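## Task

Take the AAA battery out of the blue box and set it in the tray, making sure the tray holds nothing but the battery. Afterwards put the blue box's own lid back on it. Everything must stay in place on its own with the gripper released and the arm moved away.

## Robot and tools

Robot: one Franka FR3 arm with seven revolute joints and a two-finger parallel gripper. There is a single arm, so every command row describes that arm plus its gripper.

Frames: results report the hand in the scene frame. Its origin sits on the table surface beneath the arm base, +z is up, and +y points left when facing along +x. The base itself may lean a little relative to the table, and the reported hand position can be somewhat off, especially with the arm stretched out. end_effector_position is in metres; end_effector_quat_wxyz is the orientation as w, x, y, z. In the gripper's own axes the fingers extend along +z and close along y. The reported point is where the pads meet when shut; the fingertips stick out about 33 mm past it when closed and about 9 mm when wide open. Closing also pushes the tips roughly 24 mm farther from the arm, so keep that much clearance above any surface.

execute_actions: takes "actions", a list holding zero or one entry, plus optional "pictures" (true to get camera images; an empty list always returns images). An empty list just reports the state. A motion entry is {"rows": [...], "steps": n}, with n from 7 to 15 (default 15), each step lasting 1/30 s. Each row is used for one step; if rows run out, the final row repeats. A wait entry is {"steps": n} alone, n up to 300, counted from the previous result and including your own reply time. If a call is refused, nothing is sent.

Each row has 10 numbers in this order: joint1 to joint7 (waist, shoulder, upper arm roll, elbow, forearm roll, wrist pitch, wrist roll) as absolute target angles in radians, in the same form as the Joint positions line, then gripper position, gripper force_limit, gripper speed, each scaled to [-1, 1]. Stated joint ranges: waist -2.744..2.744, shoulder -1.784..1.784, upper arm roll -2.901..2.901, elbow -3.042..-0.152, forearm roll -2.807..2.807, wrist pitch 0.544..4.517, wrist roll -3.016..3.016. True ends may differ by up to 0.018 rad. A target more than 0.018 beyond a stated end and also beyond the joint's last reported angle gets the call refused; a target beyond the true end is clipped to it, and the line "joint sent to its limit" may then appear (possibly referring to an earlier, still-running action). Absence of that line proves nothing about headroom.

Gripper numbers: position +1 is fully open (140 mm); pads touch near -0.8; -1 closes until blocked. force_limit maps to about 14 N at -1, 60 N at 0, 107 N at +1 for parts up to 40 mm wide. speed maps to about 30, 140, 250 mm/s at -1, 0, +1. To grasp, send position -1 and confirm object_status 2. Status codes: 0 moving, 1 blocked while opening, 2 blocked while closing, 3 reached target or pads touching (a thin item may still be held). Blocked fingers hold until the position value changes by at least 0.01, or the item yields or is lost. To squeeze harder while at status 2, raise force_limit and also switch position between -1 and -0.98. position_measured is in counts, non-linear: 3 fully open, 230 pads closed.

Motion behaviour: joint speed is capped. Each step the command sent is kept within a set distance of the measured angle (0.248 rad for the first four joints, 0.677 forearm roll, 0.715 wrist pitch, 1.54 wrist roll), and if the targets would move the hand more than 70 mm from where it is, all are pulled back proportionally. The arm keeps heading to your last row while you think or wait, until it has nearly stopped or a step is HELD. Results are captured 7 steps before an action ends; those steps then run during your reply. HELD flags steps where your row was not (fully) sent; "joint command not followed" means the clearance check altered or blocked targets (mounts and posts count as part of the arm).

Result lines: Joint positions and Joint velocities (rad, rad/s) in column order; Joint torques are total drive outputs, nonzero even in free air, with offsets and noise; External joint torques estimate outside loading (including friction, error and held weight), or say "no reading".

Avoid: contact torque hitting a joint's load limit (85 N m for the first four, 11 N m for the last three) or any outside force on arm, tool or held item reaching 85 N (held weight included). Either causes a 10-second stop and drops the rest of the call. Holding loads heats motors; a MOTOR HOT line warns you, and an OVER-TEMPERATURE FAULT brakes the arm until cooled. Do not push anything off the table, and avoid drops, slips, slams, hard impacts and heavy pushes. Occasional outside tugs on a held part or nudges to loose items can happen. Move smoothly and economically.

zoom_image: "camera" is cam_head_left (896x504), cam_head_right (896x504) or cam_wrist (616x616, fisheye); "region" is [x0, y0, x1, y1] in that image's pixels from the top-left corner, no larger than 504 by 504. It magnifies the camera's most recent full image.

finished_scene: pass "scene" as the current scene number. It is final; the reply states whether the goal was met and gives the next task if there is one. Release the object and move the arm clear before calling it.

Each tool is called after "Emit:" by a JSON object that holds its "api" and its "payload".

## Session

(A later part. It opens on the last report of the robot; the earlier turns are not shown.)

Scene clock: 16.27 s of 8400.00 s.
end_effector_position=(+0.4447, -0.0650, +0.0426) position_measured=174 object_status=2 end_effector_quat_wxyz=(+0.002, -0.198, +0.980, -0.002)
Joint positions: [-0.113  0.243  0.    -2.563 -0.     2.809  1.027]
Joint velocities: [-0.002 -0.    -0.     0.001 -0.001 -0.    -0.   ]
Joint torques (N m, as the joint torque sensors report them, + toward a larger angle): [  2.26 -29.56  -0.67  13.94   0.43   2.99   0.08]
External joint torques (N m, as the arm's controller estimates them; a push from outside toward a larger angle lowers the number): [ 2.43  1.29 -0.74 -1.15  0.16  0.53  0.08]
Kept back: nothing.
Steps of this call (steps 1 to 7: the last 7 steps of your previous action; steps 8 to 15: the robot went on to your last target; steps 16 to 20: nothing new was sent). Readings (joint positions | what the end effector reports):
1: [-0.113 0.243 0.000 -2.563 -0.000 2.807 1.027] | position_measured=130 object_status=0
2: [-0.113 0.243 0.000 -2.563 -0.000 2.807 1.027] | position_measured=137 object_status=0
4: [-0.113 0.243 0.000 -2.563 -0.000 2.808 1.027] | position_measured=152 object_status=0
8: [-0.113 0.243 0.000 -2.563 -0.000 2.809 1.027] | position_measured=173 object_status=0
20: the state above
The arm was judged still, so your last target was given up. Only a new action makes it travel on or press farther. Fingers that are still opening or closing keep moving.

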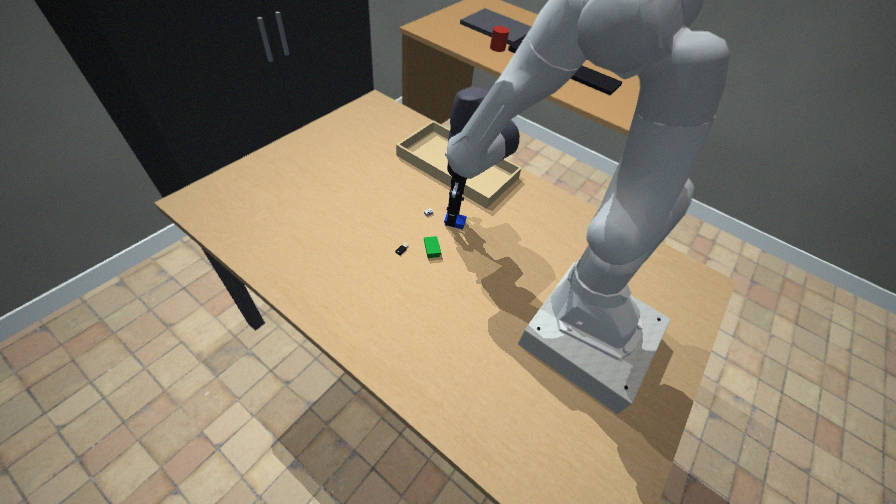

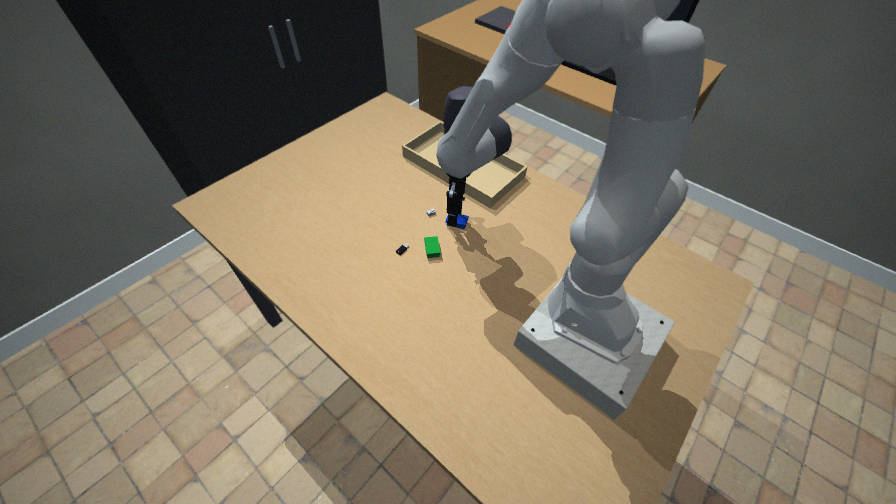

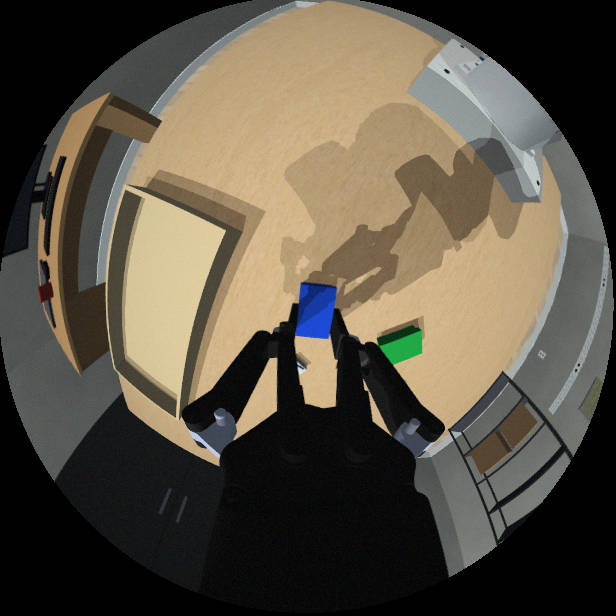

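Emit:
{"api": "execute_actions", "payload": {"actions": [{"rows":[[-0.11,0.225,0,-2.563,0,2.79,1.03,-1,-0.3,0],[-0.11,0.21,0,-2.563,0,2.775,1.03,-1,-0.3,0],[-0.11,0.19,0,-2.563,0,2.755,1.03,-1,-0.3,0],[-0.11,0.17,0,-2.563,0,2.735,1.03,-1,-0.3,0],[-0.11,0.15,0,-2.563,0,2.71,1.03,-1,-0.3,0],[-0.11,0.13,0,-2.563,0,2.69,1.03,-1,-0.3,0],[-0.11,0.11,0,-2.563,0,2.67,1.03,-1,-0.3,0]],"steps":15}]}}

Emit:
{"api": "execute_actions", "payload": {"actions": [{"steps":20}], "pictures": true}}

Scene clock: 16.83 s of 8400.00 s.
end_effector_position=(+0.4554, -0.0664, +0.0825) position_measured=174 object_status=2 end_effector_quat_wxyz=(+0.014, -0.198, +0.980, -0.006)
Joint positions: [-0.113  0.139  0.    -2.564 -0.     2.731  1.027]
Joint velocities: [ 0.001 -0.464 -0.002  0.037 -0.001 -0.331  0.   ]
Joint torques (N m, as the joint torque sensors report them, + toward a larger angle): [  1.93 -24.28  -0.21  13.71   0.57   1.82   0.06]
External joint torques (N m, as the arm's controller estimates them; a push from outside toward a larger angle lowers the number): [ 2.03 -1.55 -0.23 -0.46  0.2  -0.21  0.06]
Steps of this call (steps 1 to 9: nothing new was sent; steps 10 to 17: the first 8 steps of this action). Readings (joint positions | what the end effector reports):
10: [-0.113 0.241 0.000 -2.563 -0.000 2.807 1.027] | position_measured=174 object_status=2
11: [-0.113 0.235 0.000 -2.564 -0.000 2.801 1.027] | position_measured=174 object_status=2
13: [-0.113 0.211 0.000 -2.565 -0.000 2.784 1.027] | position_measured=174 object_status=2
17: the state above

Scene clock: 17.50 s of 8400.00 s.
end_effector_position=(+0.4479, -0.0653, +0.0908) position_measured=174 object_status=2 end_effector_quat_wxyz=(+0.001, -0.198, +0.980, -0.002)
Joint positions: [-0.112  0.111  0.    -2.561 -0.     2.674  1.027]
Joint velocities: [-0.    -0.001 -0.002 -0.001  0.001 -0.006 -0.   ]
Joint torques (N m, as the joint torque sensors report them, + toward a larger angle): [  1.86 -28.57  -0.67  14.81   0.48   2.08   0.02]
External joint torques (N m, as the arm's controller estimates them; a push from outside toward a larger angle lowers the number): [ 1.98  0.19 -0.65 -2.45  0.11 -0.36  0.02]
Kept back: nothing.
Steps of this call (steps 1 to 7: the last 7 steps of your previous action; steps 8 to 20: the robot went on to your last target). Readings (joint positions | what the end effector reports):
1: [-0.113 0.126 0.000 -2.562 -0.000 2.721 1.027] | position_measured=174 object_status=2
2: [-0.113 0.118 0.000 -2.561 -0.000 2.713 1.027] | position_measured=174 object_status=2
4: [-0.113 0.112 0.000 -2.561 -0.000 2.701 1.027] | position_measured=174 object_status=2
8: [-0.112 0.111 0.000 -2.561 -0.000 2.685 1.027] | position_measured=174 object_status=2
20: the state above

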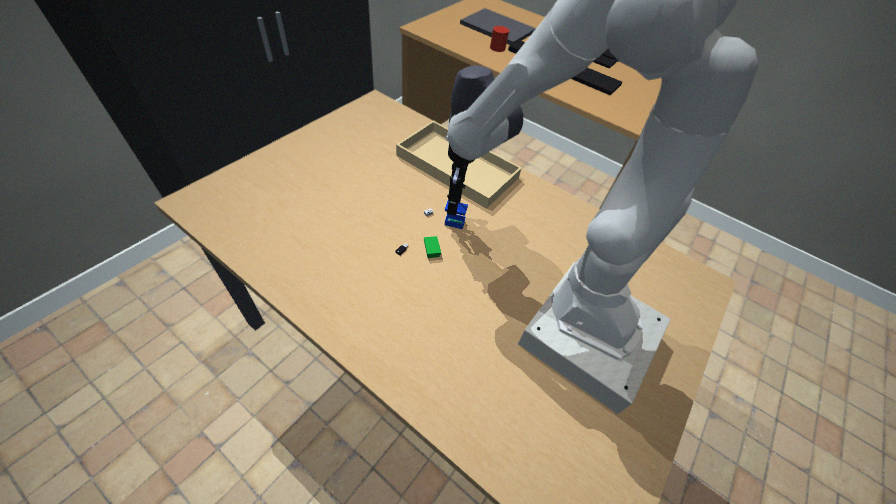

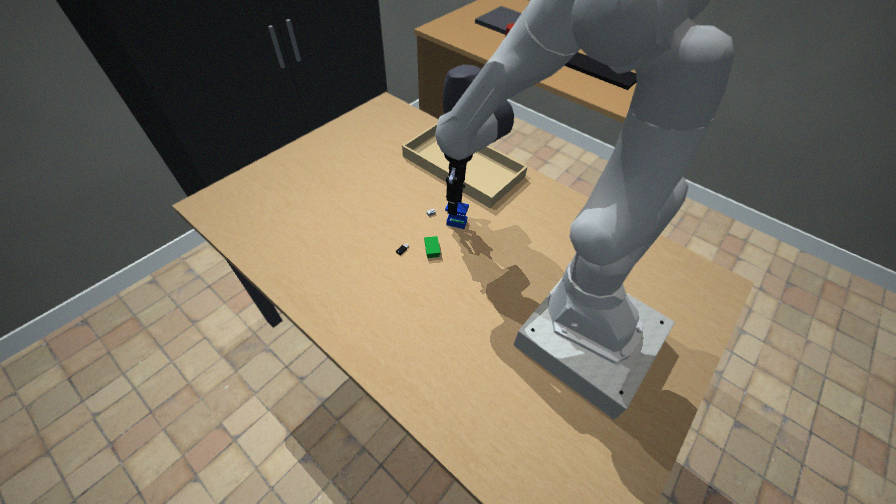

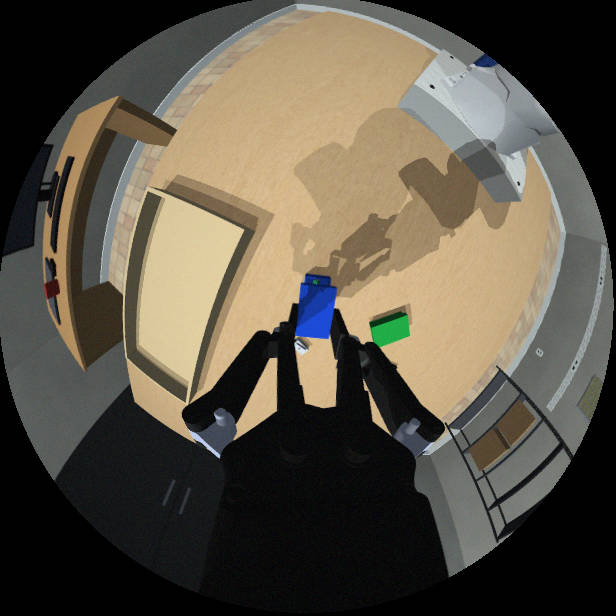

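Emit:
{"api": "execute_actions", "payload": {"actions": [{"rows":[[-0.11,0.02,0,-2.75,0,2.74,1.03,-1,-0.3,0],[-0.11,0.02,0,-2.75,0,2.74,1.03,-1,-0.3,0],[-0.11,0.02,0,-2.75,0,2.74,1.03,-1,-0.3,0],[-0.11,-0.158,0,-2.925,0,2.767,1.03,-1,-0.3,0]],"steps":15}]}}

Emit:
{"api": "execute_actions", "payload": {"actions": [{"rows":[[-0.11,-0.158,0,-2.925,0,2.85,1.03,-1,-0.3,0],[-0.11,-0.12,0,-2.92,0,2.88,1.03,-1,-0.3,0],[-0.11,-0.09,0,-2.917,0,2.9,1.03,-1,-0.3,0],[-0.11,-0.06,0,-2.915,0,2.93,1.03,-1,-0.3,0],[-0.11,-0.03,0,-2.912,0,2.94,1.03,-1,-0.3,0],[-0.11,0,0,-2.91,0,2.95,1.03,-1,-0.3,0],[-0.11,0.02,0,-2.908,0,2.95,1.03,-1,-0.3,0],[-0.11,0.035,0,-2.908,0,2.95,1.03,-1,-0.3,0],[-0.11,0.05,0,-2.907,0,2.96,1.03,-1,-0.3,0]],"steps":15}]}}

Emit:
{"api": "execute_actions", "payload": {"actions": [{"steps":25}], "pictures": true}}

Scene clock: 18.87 s of 8400.00 s.
end_effector_position=(+0.3334, -0.0487, +0.0850) position_measured=174 object_status=2 end_effector_quat_wxyz=(-0.013, -0.198, +0.980, +0.004)
Joint positions: [-0.112 -0.129 -0.    -2.896  0.001  2.737  1.027]
Joint velocities: [-0.001 -0.404  0.001 -0.396 -0.001  0.146 -0.001]
Joint torques (N m, as the joint torque sensors report them, + toward a larger angle): [  2.54 -17.63  -0.74  17.05   0.24   3.3    0.14]
External joint torques (N m, as the arm's controller estimates them; a push from outside toward a larger angle lowers the number): [ 2.79 -2.22 -0.36 -1.84 -0.21  0.56  0.15]
Steps of this call (steps 1 to 15: the robot went on to your last target; steps 16 to 33: nothing new was sent; steps 34 to 41: the first 8 steps of this action). Readings (joint positions | what the end effector reports):
34: [-0.112 0.092 0.000 -2.594 0.000 2.688 1.027] | position_measured=174 object_status=2
35: [-0.112 0.064 0.000 -2.645 0.000 2.697 1.027] | position_measured=174 object_status=2
37: [-0.112 0.011 -0.000 -2.741 0.001 2.715 1.027] | position_measured=174 object_status=2
41: the state above

Scene clock: 19.37 s of 8400.00 s.
end_effector_position=(+0.3347, -0.0490, +0.0552) position_measured=174 object_status=2 end_effector_quat_wxyz=(-0.001, -0.198, +0.980, -0.001)
Joint positions: [-0.112 -0.015 -0.    -2.911  0.001  2.894  1.027]
Joint velocities: [-0.001  0.685  0.     0.005 -0.001  0.314  0.   ]
Joint torques (N m, as the joint torque sensors report them, + toward a larger angle): [  1.77 -25.89   0.17  14.98   0.14   3.19   0.02]
External joint torques (N m, as the arm's controller estimates them; a push from outside toward a larger angle lowers the number): [ 1.83 -0.64  0.23  1.18 -0.02  0.54  0.02]
Steps of this call (steps 1 to 7: the last 7 steps of your previous action; steps 8 to 15: the first 8 steps of this action). Readings (joint positions | what the end effector reports):
8: [-0.112 -0.155 -0.000 -2.923 0.001 2.770 1.027] | position_measured=174 object_status=2
9: [-0.112 -0.151 -0.000 -2.922 0.001 2.788 1.027] | position_measured=174 object_status=2
11: [-0.112 -0.117 -0.000 -2.917 0.001 2.829 1.027] | position_measured=174 object_status=2
15: the state above

Scene clock: 20.20 s of 8400.00 s.
end_effector_position=(+0.3336, -0.0489, +0.0400) position_measured=174 object_status=2 end_effector_quat_wxyz=(+0.000, -0.198, +0.980, -0.001)
Joint positions: [-0.112  0.048 -0.    -2.909  0.001  2.957  1.027]
Joint velocities: [ 0.001 -0.001 -0.     0.002  0.001  0.003 -0.001]
Joint torques (N m, as the joint torque sensors report them, + toward a larger angle): [  1.57 -20.36   0.35  13.08   0.11   2.85  -0.01]
External joint torques (N m, as the arm's controller estimates them; a push from outside toward a larger angle lowers the number): [ 1.65  1.26  0.39  0.85 -0.05  0.39 -0.01]
Kept back: nothing.
Steps of this call (steps 1 to 7: the last 7 steps of your previous action; steps 8 to 25: the robot went on to your last target). Readings (joint positions | what the end effector reports):
1: [-0.112 0.007 -0.000 -2.911 0.001 2.904 1.027] | position_measured=174 object_status=2
2: [-0.112 0.023 -0.000 -2.911 0.001 2.913 1.027] | position_measured=174 object_status=2
4: [-0.112 0.041 -0.000 -2.911 0.001 2.926 1.027] | position_measured=174 object_status=2
8: [-0.112 0.048 -0.000 -2.910 0.001 2.943 1.027] | position_measured=174 object_status=2
25: the state above

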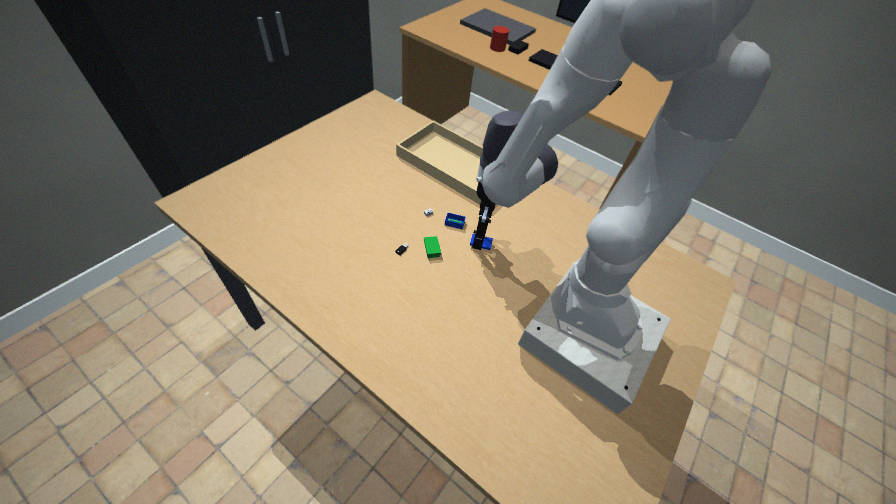

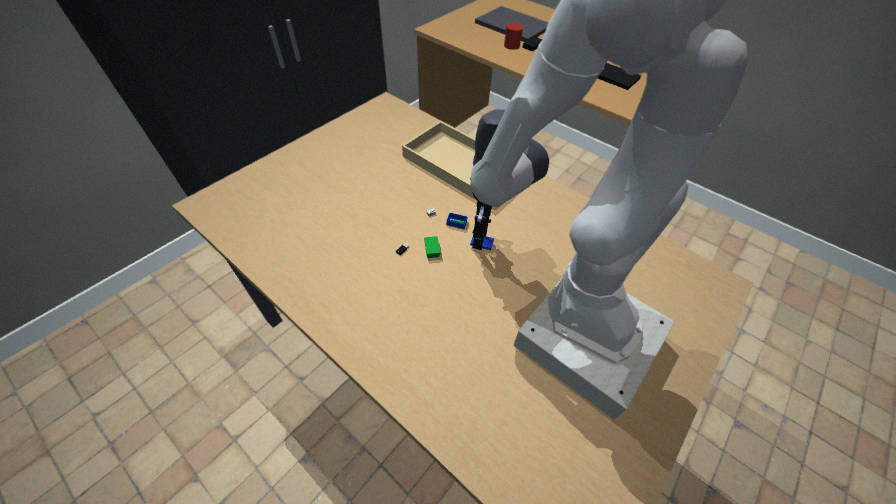

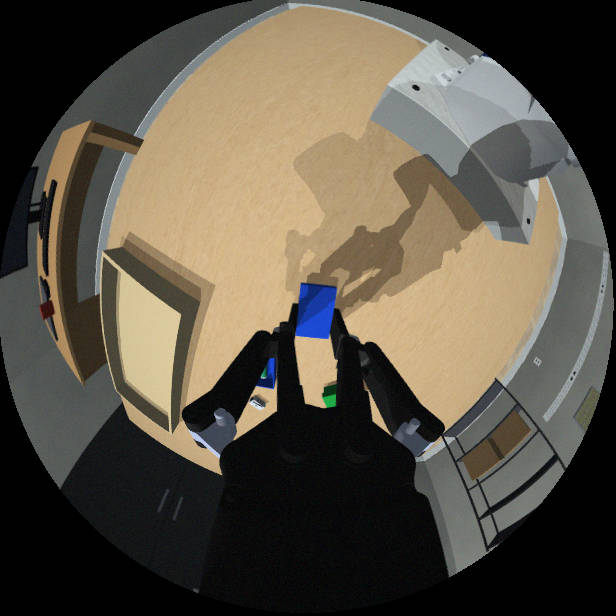

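Emit:
{"api": "execute_actions", "payload": {"actions": [{"rows":[[-0.11,0.062,0,-2.907,0,2.972,1.03,-1,-0.3,0],[-0.11,0.062,0,-2.907,0,2.972,1.03,-1,-0.3,0],[-0.11,0.062,0,-2.907,0,2.972,1.03,-1,-0.3,0],[-0.11,0.062,0,-2.907,0,2.972,1.03,-1,-0.3,0],[-0.11,0.062,0,-2.907,0,2.972,1.03,-1,-0.3,0],[-0.11,0.062,0,-2.907,0,2.972,1.03,0.1,-0.3,0]],"steps":15}]}}

Emit:
{"api": "execute_actions", "payload": {"actions": [{"rows":[[-0.11,0.03,0,-2.91,0,2.9,1.03,0.1,-0.3,0],[-0.11,0,0,-2.91,0,2.88,1.03,0.1,-0.3,0],[-0.11,-0.04,0,-2.91,0,2.85,1.03,0.1,-0.3,0],[-0.11,-0.09,0,-2.91,0,2.8,1.03,0.1,-0.3,0],[-0.11,-0.14,0,-2.91,0,2.76,1.03,0.1,-0.3,0],[-0.11,-0.14,0,-2.91,0,2.74,1.03,0.1,-0.3,0],[-0.11,-0.14,0,-2.91,0,2.72,1.03,0.1,-0.3,0],[-0.11,-0.02,0,-2.75,0,2.7,1.03,0.1,-0.3,0],[-0.11,-0.02,0,-2.75,0,2.7,1.03,0.1,-0.3,0],[-0.11,0.11,0,-2.575,0,2.68,1.03,0.1,-0.3,0]],"steps":15}]}}

Emit:
{"api": "execute_actions", "payload": {"actions": [{"steps":30}], "pictures": true}}

Emit:
{"api": "zoom_image", "payload": {"camera": "cam_wrist", "region": [230,220,400,380]}}

Scene clock: 21.00 s of 8400.00 s.
end_effector_position=(+0.3328, -0.0488, +0.0370) position_measured=162 object_status=0 end_effector_quat_wxyz=(-0.000, -0.198, +0.980, -0.001)
Joint positions: [-0.112  0.06  -0.    -2.908  0.001  2.967  1.027]
Joint velocities: [ 0.     0.003  0.    -0.    -0.002  0.017  0.002]
Joint torques (N m, as the joint torque sensors report them, + toward a larger angle): [  1.73 -20.55  -0.37  11.91   0.05   2.98   0.12]
External joint torques (N m, as the arm's controller estimates them; a push from outside toward a larger angle lowers the number): [ 1.8   1.25 -0.35 -0.11 -0.09  0.52  0.13]
Steps of this call (steps 1 to 15: the robot went on to your last target; step 16: nothing new was sent; steps 17 to 24: the first 8 steps of this action). Readings (joint positions | what the end effector reports):
17: [-0.112 0.050 -0.000 -2.908 0.001 2.959 1.027] | position_measured=174 object_status=2
18: [-0.112 0.053 -0.000 -2.908 0.001 2.961 1.027] | position_measured=174 object_status=2
20: [-0.112 0.058 -0.000 -2.908 0.001 2.964 1.027] | position_measured=174 object_status=2
24: the state above

Scene clock: 21.50 s of 8400.00 s.
end_effector_position=(+0.3564, -0.0518, +0.0852) position_measured=117 object_status=3 end_effector_quat_wxyz=(+0.013, -0.198, +0.980, -0.006)
Joint positions: [-0.112 -0.097 -0.    -2.88   0.     2.809  1.027]
Joint velocities: [ 0.015  0.811  0.008  1.471 -0.    -0.684 -0.002]
Joint torques (N m, as the joint torque sensors report them, + toward a larger angle): [  1.35 -12.35  -0.05  20.47   0.35   3.14   0.11]
External joint torques (N m, as the arm's controller estimates them; a push from outside toward a larger angle lowers the number): [ 2.57  0.27  1.23 -0.38 -0.49 -0.33  0.13]
Steps of this call (steps 1 to 7: the last 7 steps of your previous action; steps 8 to 15: the first 8 steps of this action). Readings (joint positions | what the end effector reports):
8: [-0.112 0.056 -0.000 -2.909 0.001 2.959 1.027] | position_measured=117 object_status=0
9: [-0.112 0.044 -0.000 -2.910 0.001 2.945 1.027] | position_measured=117 object_status=0
11: [-0.112 -0.005 -0.000 -2.913 0.001 2.907 1.027] | position_measured=117 object_status=0
15: the state above

Scene clock: 22.50 s of 8400.00 s.
end_effector_position=(+0.4421, -0.0641, +0.0876) position_measured=117 object_status=3 end_effector_quat_wxyz=(-0.001, -0.199, +0.980, -0.001)
Joint positions: [-0.111  0.108  0.    -2.577 -0.     2.683  1.027]
Joint velocities: [-0.001 -0.001  0.     0.001  0.    -0.002  0.   ]
Joint torques (N m, as the joint torque sensors report them, + toward a larger angle): [  0.91 -26.93  -0.24  16.79   0.5    2.1    0.15]
External joint torques (N m, as the arm's controller estimates them; a push from outside toward a larger angle lowers the number): [ 0.99  1.57 -0.26 -0.3   0.14 -0.34  0.15]
Kept back: nothing.
Steps of this call (steps 1 to 7: the last 7 steps of your previous action; steps 8 to 30: the robot went on to your last target). Readings (joint positions | what the end effector reports):
1: [-0.112 -0.071 0.000 -2.834 0.000 2.791 1.027] | position_measured=117 object_status=3
2: [-0.111 -0.030 0.000 -2.773 -0.000 2.770 1.027] | position_measured=117 object_status=3
4: [-0.111 0.052 0.000 -2.656 -0.000 2.744 1.027] | position_measured=117 object_status=3
8: [-0.111 0.098 0.000 -2.588 -0.000 2.713 1.027] | position_measured=117 object_status=3
30: the state above
The arm was judged still, so your last target was given up. Only a new action makes it travel on or press farther. Fingers that are still opening or closing keep moving.

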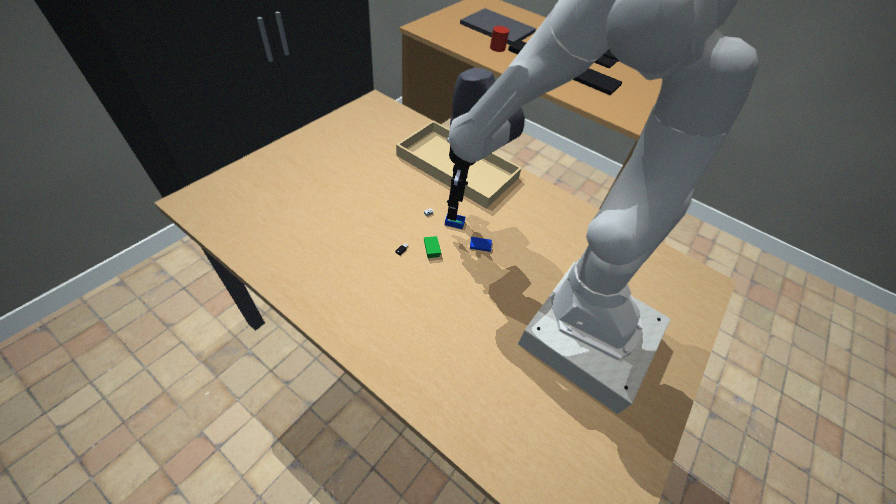

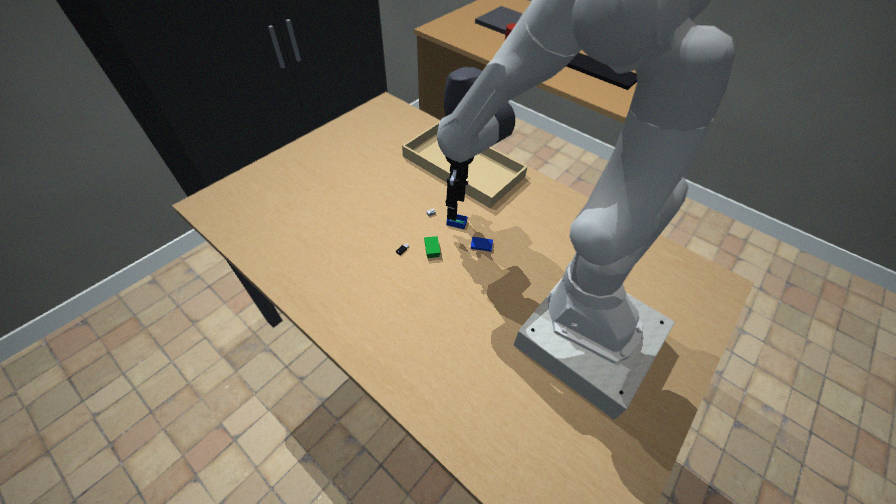

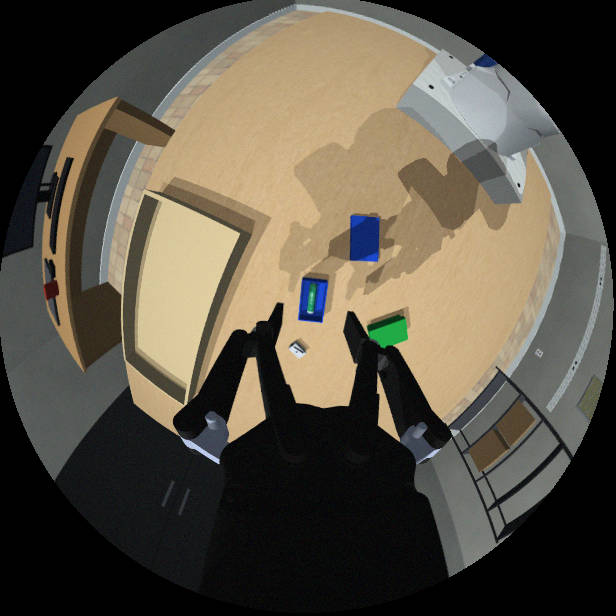

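Region (230, 220, 400, 380) of cam_wrist's 616x616 image, scaled by 2.965, with more detail than that image has; it fills the top 474 rows of this view, and the rest is white.

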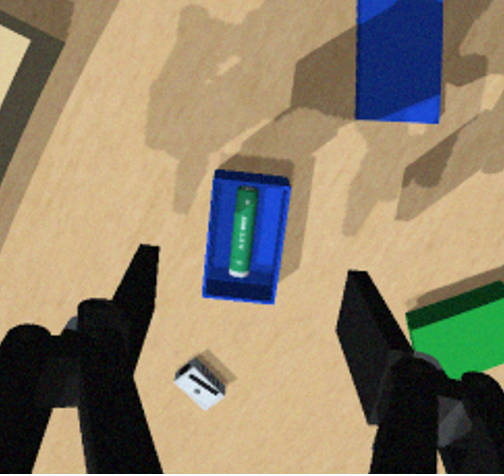

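Emit:
{"api": "execute_actions", "payload": {"actions": [{"rows":[[-0.12,0.15,0,-2.6,0,2.76,1.02,-0.5,-0.5,0],[-0.12,0.17,0,-2.6,0,2.77,1.02,-0.5,-0.5,0]],"steps":12}]}}

Emit:
{"api": "execute_actions", "payload": {"actions": [{"steps":25}], "pictures": true}}

Emit:
{"api": "zoom_image", "payload": {"camera": "cam_wrist", "region": [250,250,380,370]}}

Scene clock: 24.77 s of 8400.00 s.
end_effector_position=(+0.4290, -0.0645, +0.0632) position_measured=145 object_status=0 end_effector_quat_wxyz=(-0.010, -0.197, +0.980, +0.002)
Joint positions: [-0.117  0.16   0.    -2.596 -0.     2.734  1.026]
Joint velocities: [-0.015  0.213 -0.001 -0.101 -0.001  0.172 -0.009]
Joint torques (N m, as the joint torque sensors report them, + toward a larger angle): [ -0.5  -32.46  -0.56  16.82   0.42   3.53  -0.34]
External joint torques (N m, as the arm's controller estimates them; a push from outside toward a larger angle lowers the number): [-0.71  2.2  -0.98 -2.81  0.13  0.43 -0.34]
Steps of this call (steps 1 to 63: nothing new was sent; steps 64 to 68: the first 5 steps of this action). Readings (joint positions | what the end effector reports):
64: [-0.112 0.112 0.000 -2.579 -0.000 2.694 1.027] | position_measured=117 object_status=0
65: [-0.114 0.125 0.000 -2.582 -0.000 2.709 1.026] | position_measured=122 object_status=0
67: [-0.116 0.151 0.000 -2.592 -0.000 2.728 1.026] | position_measured=137 object_status=0
68: the state above

Scene clock: 25.60 s of 8400.00 s.
end_effector_position=(+0.4336, -0.0655, +0.0606) position_measured=192 object_status=3 end_effector_quat_wxyz=(-0.000, -0.198, +0.980, -0.001)
Joint positions: [-0.117  0.17   0.    -2.6   -0.     2.767  1.023]
Joint velocities: [ 0.    -0.     0.    -0.001  0.     0.001 -0.   ]
Joint torques (N m, as the joint torque sensors report them, + toward a larger angle): [ -0.88 -27.88   0.02  14.63   0.44   2.82  -0.21]
External joint torques (N m, as the arm's controller estimates them; a push from outside toward a larger angle lowers the number): [-0.81  1.1  -0.08 -0.92  0.15  0.4  -0.21]
Kept back: nothing.
Steps of this call (steps 1 to 7: the last 7 steps of your previous action; steps 8 to 25: the robot went on to your last target). Readings (joint positions | what the end effector reports):
1: [-0.117 0.165 0.000 -2.598 -0.000 2.739 1.025] | position_measured=152 object_status=0
2: [-0.117 0.168 0.000 -2.599 -0.000 2.744 1.025] | position_measured=160 object_status=0
4: [-0.117 0.170 0.000 -2.600 -0.000 2.751 1.025] | position_measured=175 object_status=0
8: [-0.117 0.170 0.000 -2.600 -0.000 2.760 1.024] | position_measured=192 object_status=0
25: the state above

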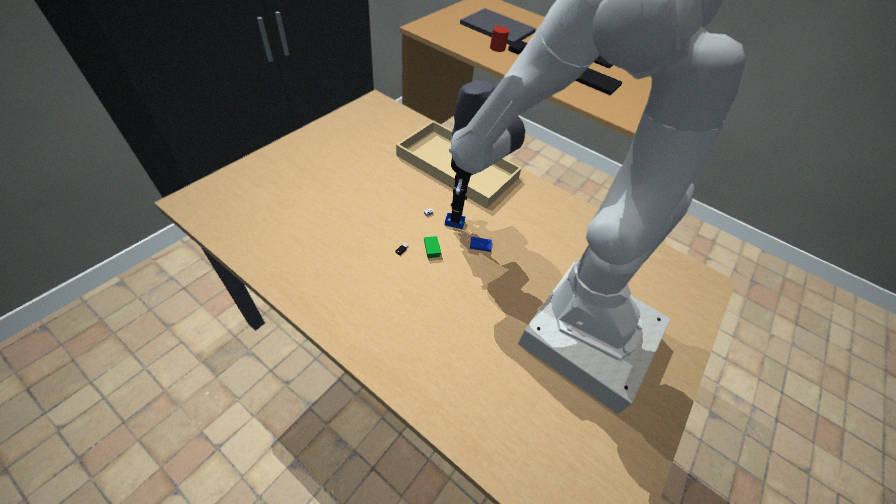

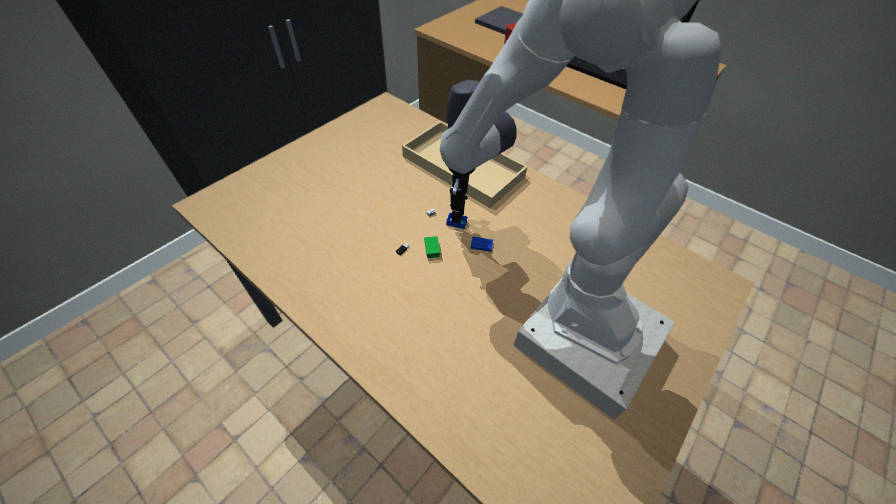

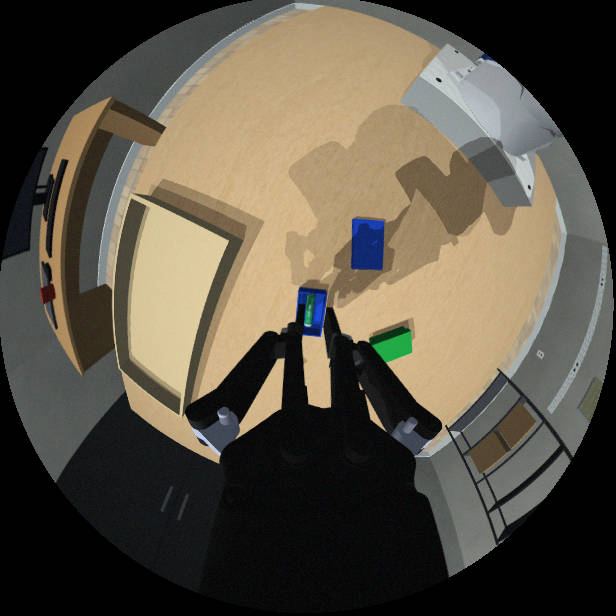

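Region (250, 250, 380, 370) of cam_wrist's 616x616 image, scaled by 3.877, with more detail than that image has; it fills the top 465 rows of this view, and the rest is white.

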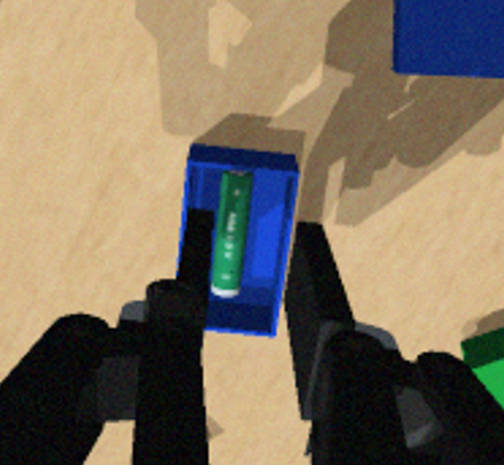

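Emit:
{"api": "execute_actions", "payload": {"actions": [{"rows":[[-0.128,0.19,0,-2.6,0,2.79,1.015,-0.62,-0.5,0],[-0.128,0.2,0,-2.6,0,2.8,1.015,-0.62,-0.5,0]],"steps":12}]}}

Emit:
{"api": "execute_actions", "payload": {"actions": [{"steps":25}], "pictures": true}}

Emit:
{"api": "zoom_image", "payload": {"camera": "cam_wrist", "region": [250,250,380,370]}}

Scene clock: 26.30 s of 8400.00 s.
end_effector_position=(+0.4311, -0.0680, +0.0522) position_measured=208 object_status=0 end_effector_quat_wxyz=(-0.003, -0.195, +0.981, -0.000)
Joint positions: [-0.124  0.193  0.001 -2.599 -0.     2.785  1.021]
Joint velocities: [ 0.    -0.035  0.009  0.006 -0.     0.052 -0.015]
Joint torques (N m, as the joint torque sensors report them, + toward a larger angle): [ -1.81 -23.96  -0.52  14.05   0.43   3.4   -0.21]
External joint torques (N m, as the arm's controller estimates them; a push from outside toward a larger angle lowers the number): [-2.51  9.51 -1.64 -5.55  0.26 -0.42 -0.25]
Steps of this call (steps 1 to 15: the robot went on to your last target; step 16: nothing new was sent; steps 17 to 21: the first 5 steps of this action). Readings (joint positions | what the end effector reports):
17: [-0.118 0.172 0.001 -2.599 -0.000 2.771 1.023] | position_measured=192 object_status=0
18: [-0.120 0.178 0.001 -2.599 -0.000 2.776 1.022] | position_measured=197 object_status=0
20: [-0.124 0.190 0.001 -2.599 -0.000 2.783 1.022] | position_measured=207 object_status=0
21: the state above

Scene clock: 27.13 s of 8400.00 s.
end_effector_position=(+0.4343, -0.0690, +0.0524) position_measured=208 object_status=3 end_effector_quat_wxyz=(+0.002, -0.196, +0.981, -0.002)
Joint positions: [-0.125  0.195  0.001 -2.599 -0.     2.797  1.018]
Joint velocities: [ 0.    -0.     0.001  0.001  0.     0.     0.   ]
Joint torques (N m, as the joint torque sensors report them, + toward a larger angle): [ -1.74 -26.57  -0.93  13.97   0.54   2.94  -0.24]
External joint torques (N m, as the arm's controller estimates them; a push from outside toward a larger angle lowers the number): [-1.76  3.01 -1.14 -1.36  0.27  0.47 -0.23]
Kept back: nothing.
Steps of this call (steps 1 to 7: the last 7 steps of your previous action; steps 8 to 25: the robot went on to your last target). Readings (joint positions | what the end effector reports):
1: [-0.124 0.193 0.001 -2.599 -0.000 2.788 1.021] | position_measured=208 object_status=0
2: [-0.125 0.194 0.001 -2.599 -0.000 2.790 1.021] | position_measured=208 object_status=0
4: [-0.125 0.194 0.001 -2.599 -0.000 2.792 1.020] | position_measured=208 object_status=0
8: [-0.125 0.194 0.001 -2.599 -0.000 2.795 1.019] | position_measured=208 object_status=0
25: the state above

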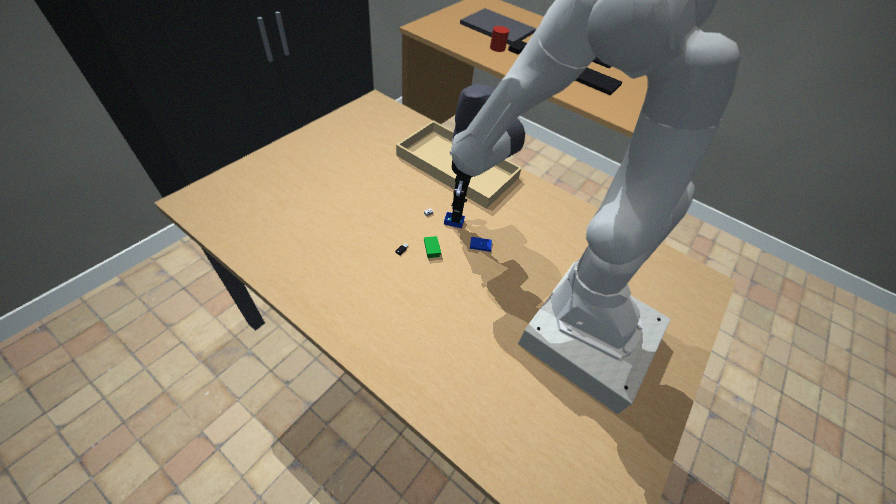

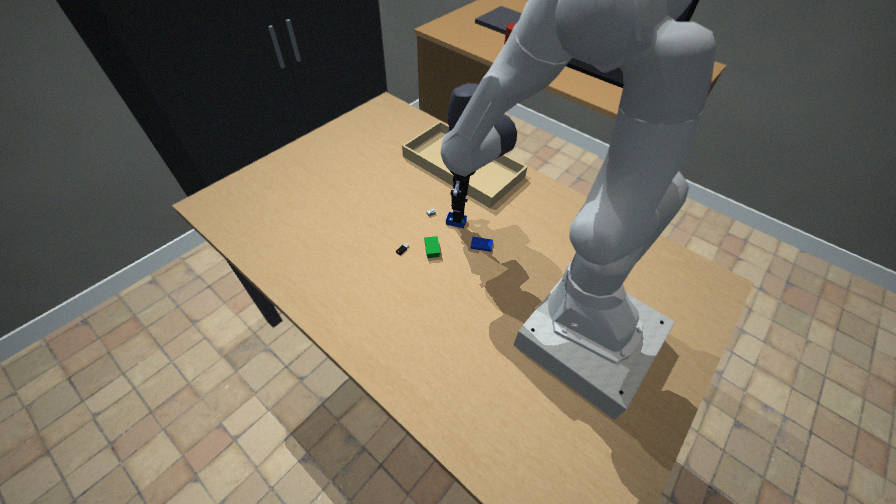

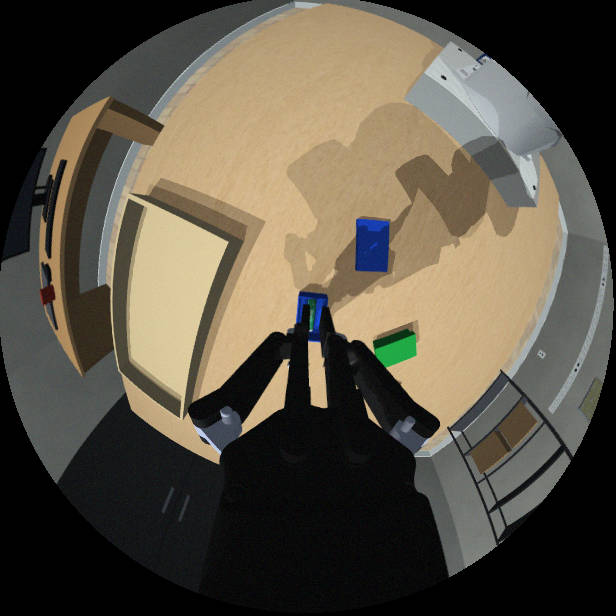

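Region (250, 250, 380, 370) of cam_wrist's 616x616 image, scaled by 3.877, with more detail than that image has; it fills the top 465 rows of this view, and the rest is white.

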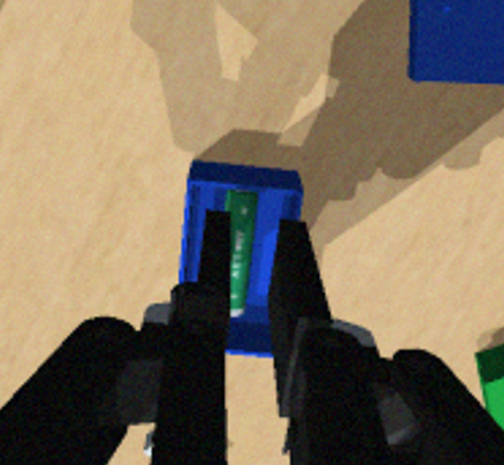

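Emit:
{"api": "execute_actions", "payload": {"actions": [{"rows":[[-0.128,0.18,0,-2.6,0,2.78,1.01,-0.64,-0.5,0],[-0.128,0.18,0,-2.6,0,2.78,1.01,-0.64,-0.5,0],[-0.128,0.18,0,-2.6,0,2.78,1.01,-0.64,-0.5,0],[-0.139,0.18,0,-2.6,0,2.78,1.01,-0.64,-0.5,0]],"steps":15}]}}

Emit:
{"api": "execute_actions", "payload": {"actions": [{"rows":[[-0.139,0.188,0,-2.6,0,2.79,1.01,-0.64,-0.5,0],[-0.139,0.194,0,-2.6,0,2.796,1.01,-0.64,-0.5,0],[-0.139,0.2,0,-2.6,0,2.8,1.01,-0.64,-0.5,0],[-0.139,0.205,0,-2.6,0,2.805,1.01,-0.64,-0.5,0]],"steps":15}]}}

Emit:
{"api": "execute_actions", "payload": {"actions": [{"steps":15}], "pictures": true}}

Emit:
{"api": "zoom_image", "payload": {"camera": "cam_wrist", "region": [250,250,380,370]}}

Scene clock: 27.93 s of 8400.00 s.
end_effector_position=(+0.4343, -0.0734, +0.0571) position_measured=210 object_status=3 end_effector_quat_wxyz=(+0.003, -0.193, +0.981, -0.002)
Joint positions: [-0.135  0.182  0.001 -2.599 -0.     2.786  1.015]
Joint velocities: [-0.029 -0.003 -0.004 -0.002  0.001 -0.02  -0.008]
Joint torques (N m, as the joint torque sensors report them, + toward a larger angle): [  0.28 -29.71  -0.75  14.     0.4    2.17  -0.36]
External joint torques (N m, as the arm's controller estimates them; a push from outside toward a larger angle lowers the number): [-0.27 -0.68 -1.44 -1.26  0.17 -0.26 -0.36]
Steps of this call (steps 1 to 15: the robot went on to your last target; step 16: nothing new was sent; steps 17 to 24: the first 8 steps of this action). Readings (joint positions | what the end effector reports):
17: [-0.125 0.193 0.001 -2.599 -0.000 2.795 1.018] | position_measured=208 object_status=0
18: [-0.125 0.190 0.001 -2.599 -0.000 2.793 1.017] | position_measured=209 object_status=0
20: [-0.127 0.184 0.001 -2.599 -0.000 2.790 1.017] | position_measured=210 object_status=0
24: the state above

Scene clock: 28.43 s of 8400.00 s.
end_effector_position=(+0.4302, -0.0733, +0.0488) position_measured=210 object_status=3 end_effector_quat_wxyz=(-0.002, -0.193, +0.981, -0.001)
Joint positions: [-0.136  0.203  0.001 -2.599 -0.     2.797  1.014]
Joint velocities: [-0.002  0.023 -0.     0.    -0.001  0.033 -0.   ]
Joint torques (N m, as the joint torque sensors report them, + toward a larger angle): [ -0.88 -28.74  -0.72  14.07   0.39   3.15  -0.16]
External joint torques (N m, as the arm's controller estimates them; a push from outside toward a larger angle lowers the number): [-0.78  1.79 -0.81 -1.59  0.11  0.61 -0.16]
Steps of this call (steps 1 to 7: the last 7 steps of your previous action; steps 8 to 15: the first 8 steps of this action). Readings (joint positions | what the end effector reports):
8: [-0.136 0.182 0.001 -2.599 -0.000 2.784 1.014] | position_measured=210 object_status=3
9: [-0.136 0.184 0.001 -2.599 -0.000 2.786 1.014] | position_measured=210 object_status=3
11: [-0.136 0.192 0.001 -2.599 -0.000 2.790 1.014] | position_measured=210 object_status=3
15: the state above

Scene clock: 28.93 s of 8400.00 s.
end_effector_position=(+0.4317, -0.0736, +0.0489) position_measured=210 object_status=3 end_effector_quat_wxyz=(+0.000, -0.193, +0.981, -0.001)
Joint positions: [-0.136  0.203  0.001 -2.599 -0.     2.802  1.013]
Joint velocities: [-0.001 -0.001  0.    -0.002 -0.     0.002 -0.001]
Joint torques (N m, as the joint torque sensors report them, + toward a larger angle): [ -0.51 -27.89  -0.88  13.46   0.43   2.99  -0.19]
External joint torques (N m, as the arm's controller estimates them; a push from outside toward a larger angle lowers the number): [-0.4   1.76 -0.96 -1.63  0.16  0.54 -0.19]
Kept back: nothing.
Steps of this call (steps 1 to 7: the last 7 steps of your previous action; steps 8 to 15: the robot went on to your last target). Readings (joint positions | what the end effector reports):
1: [-0.136 0.203 0.001 -2.599 -0.000 2.798 1.014] | position_measured=210 object_status=3
2: [-0.136 0.203 0.001 -2.599 -0.000 2.798 1.014] | position_measured=210 object_status=3
4: [-0.136 0.203 0.001 -2.599 -0.000 2.800 1.014] | position_measured=210 object_status=3
8: [-0.136 0.203 0.001 -2.599 -0.000 2.801 1.013] | position_measured=210 object_status=3
15: the state above
The arm was judged still, so your last target was given up. Only a new action makes it travel on or press farther. Fingers that are still opening or closing keep moving.

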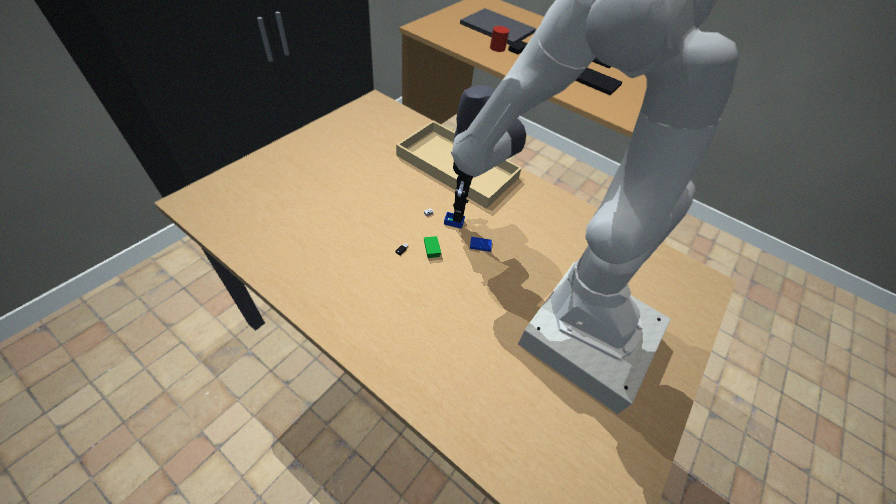

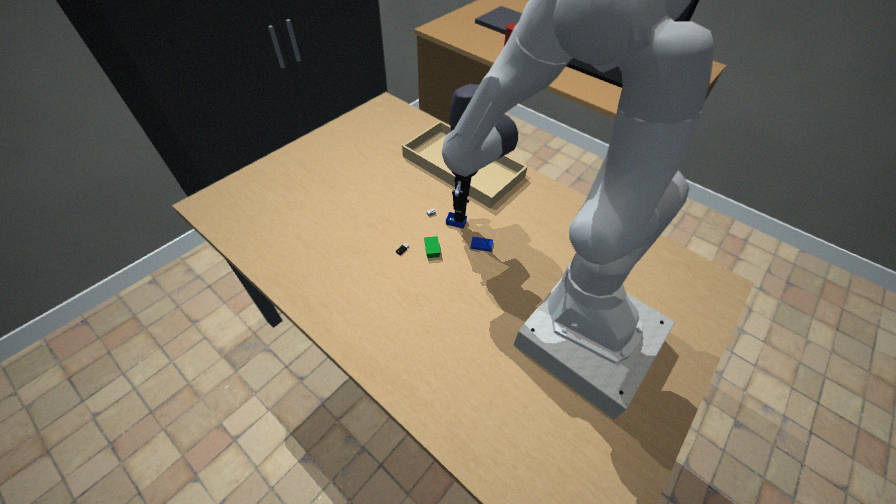

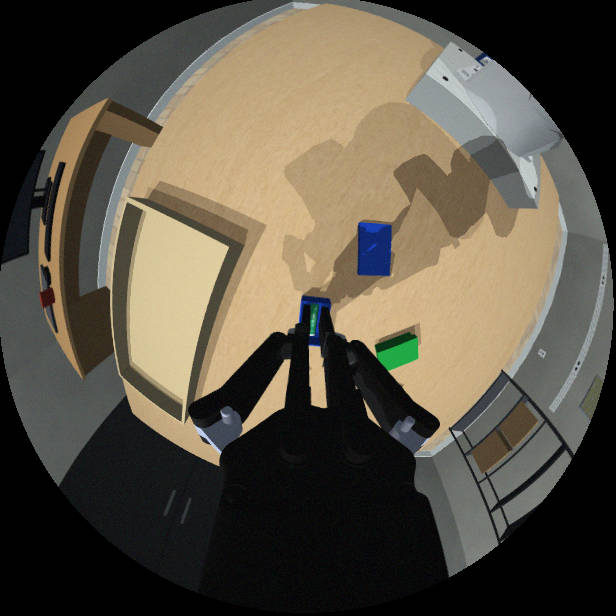

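Region (250, 250, 380, 370) of cam_wrist's 616x616 image, scaled by 3.877, with more detail than that image has; it fills the top 465 rows of this view, and the rest is white.

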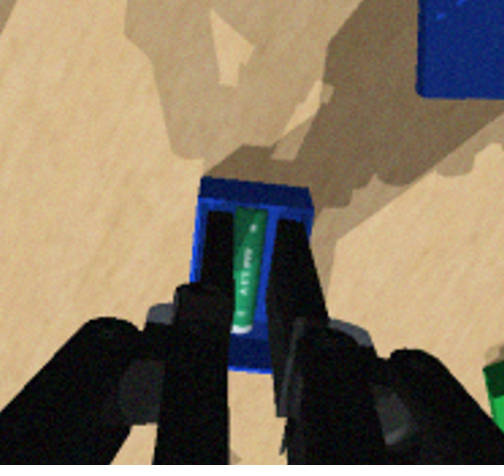

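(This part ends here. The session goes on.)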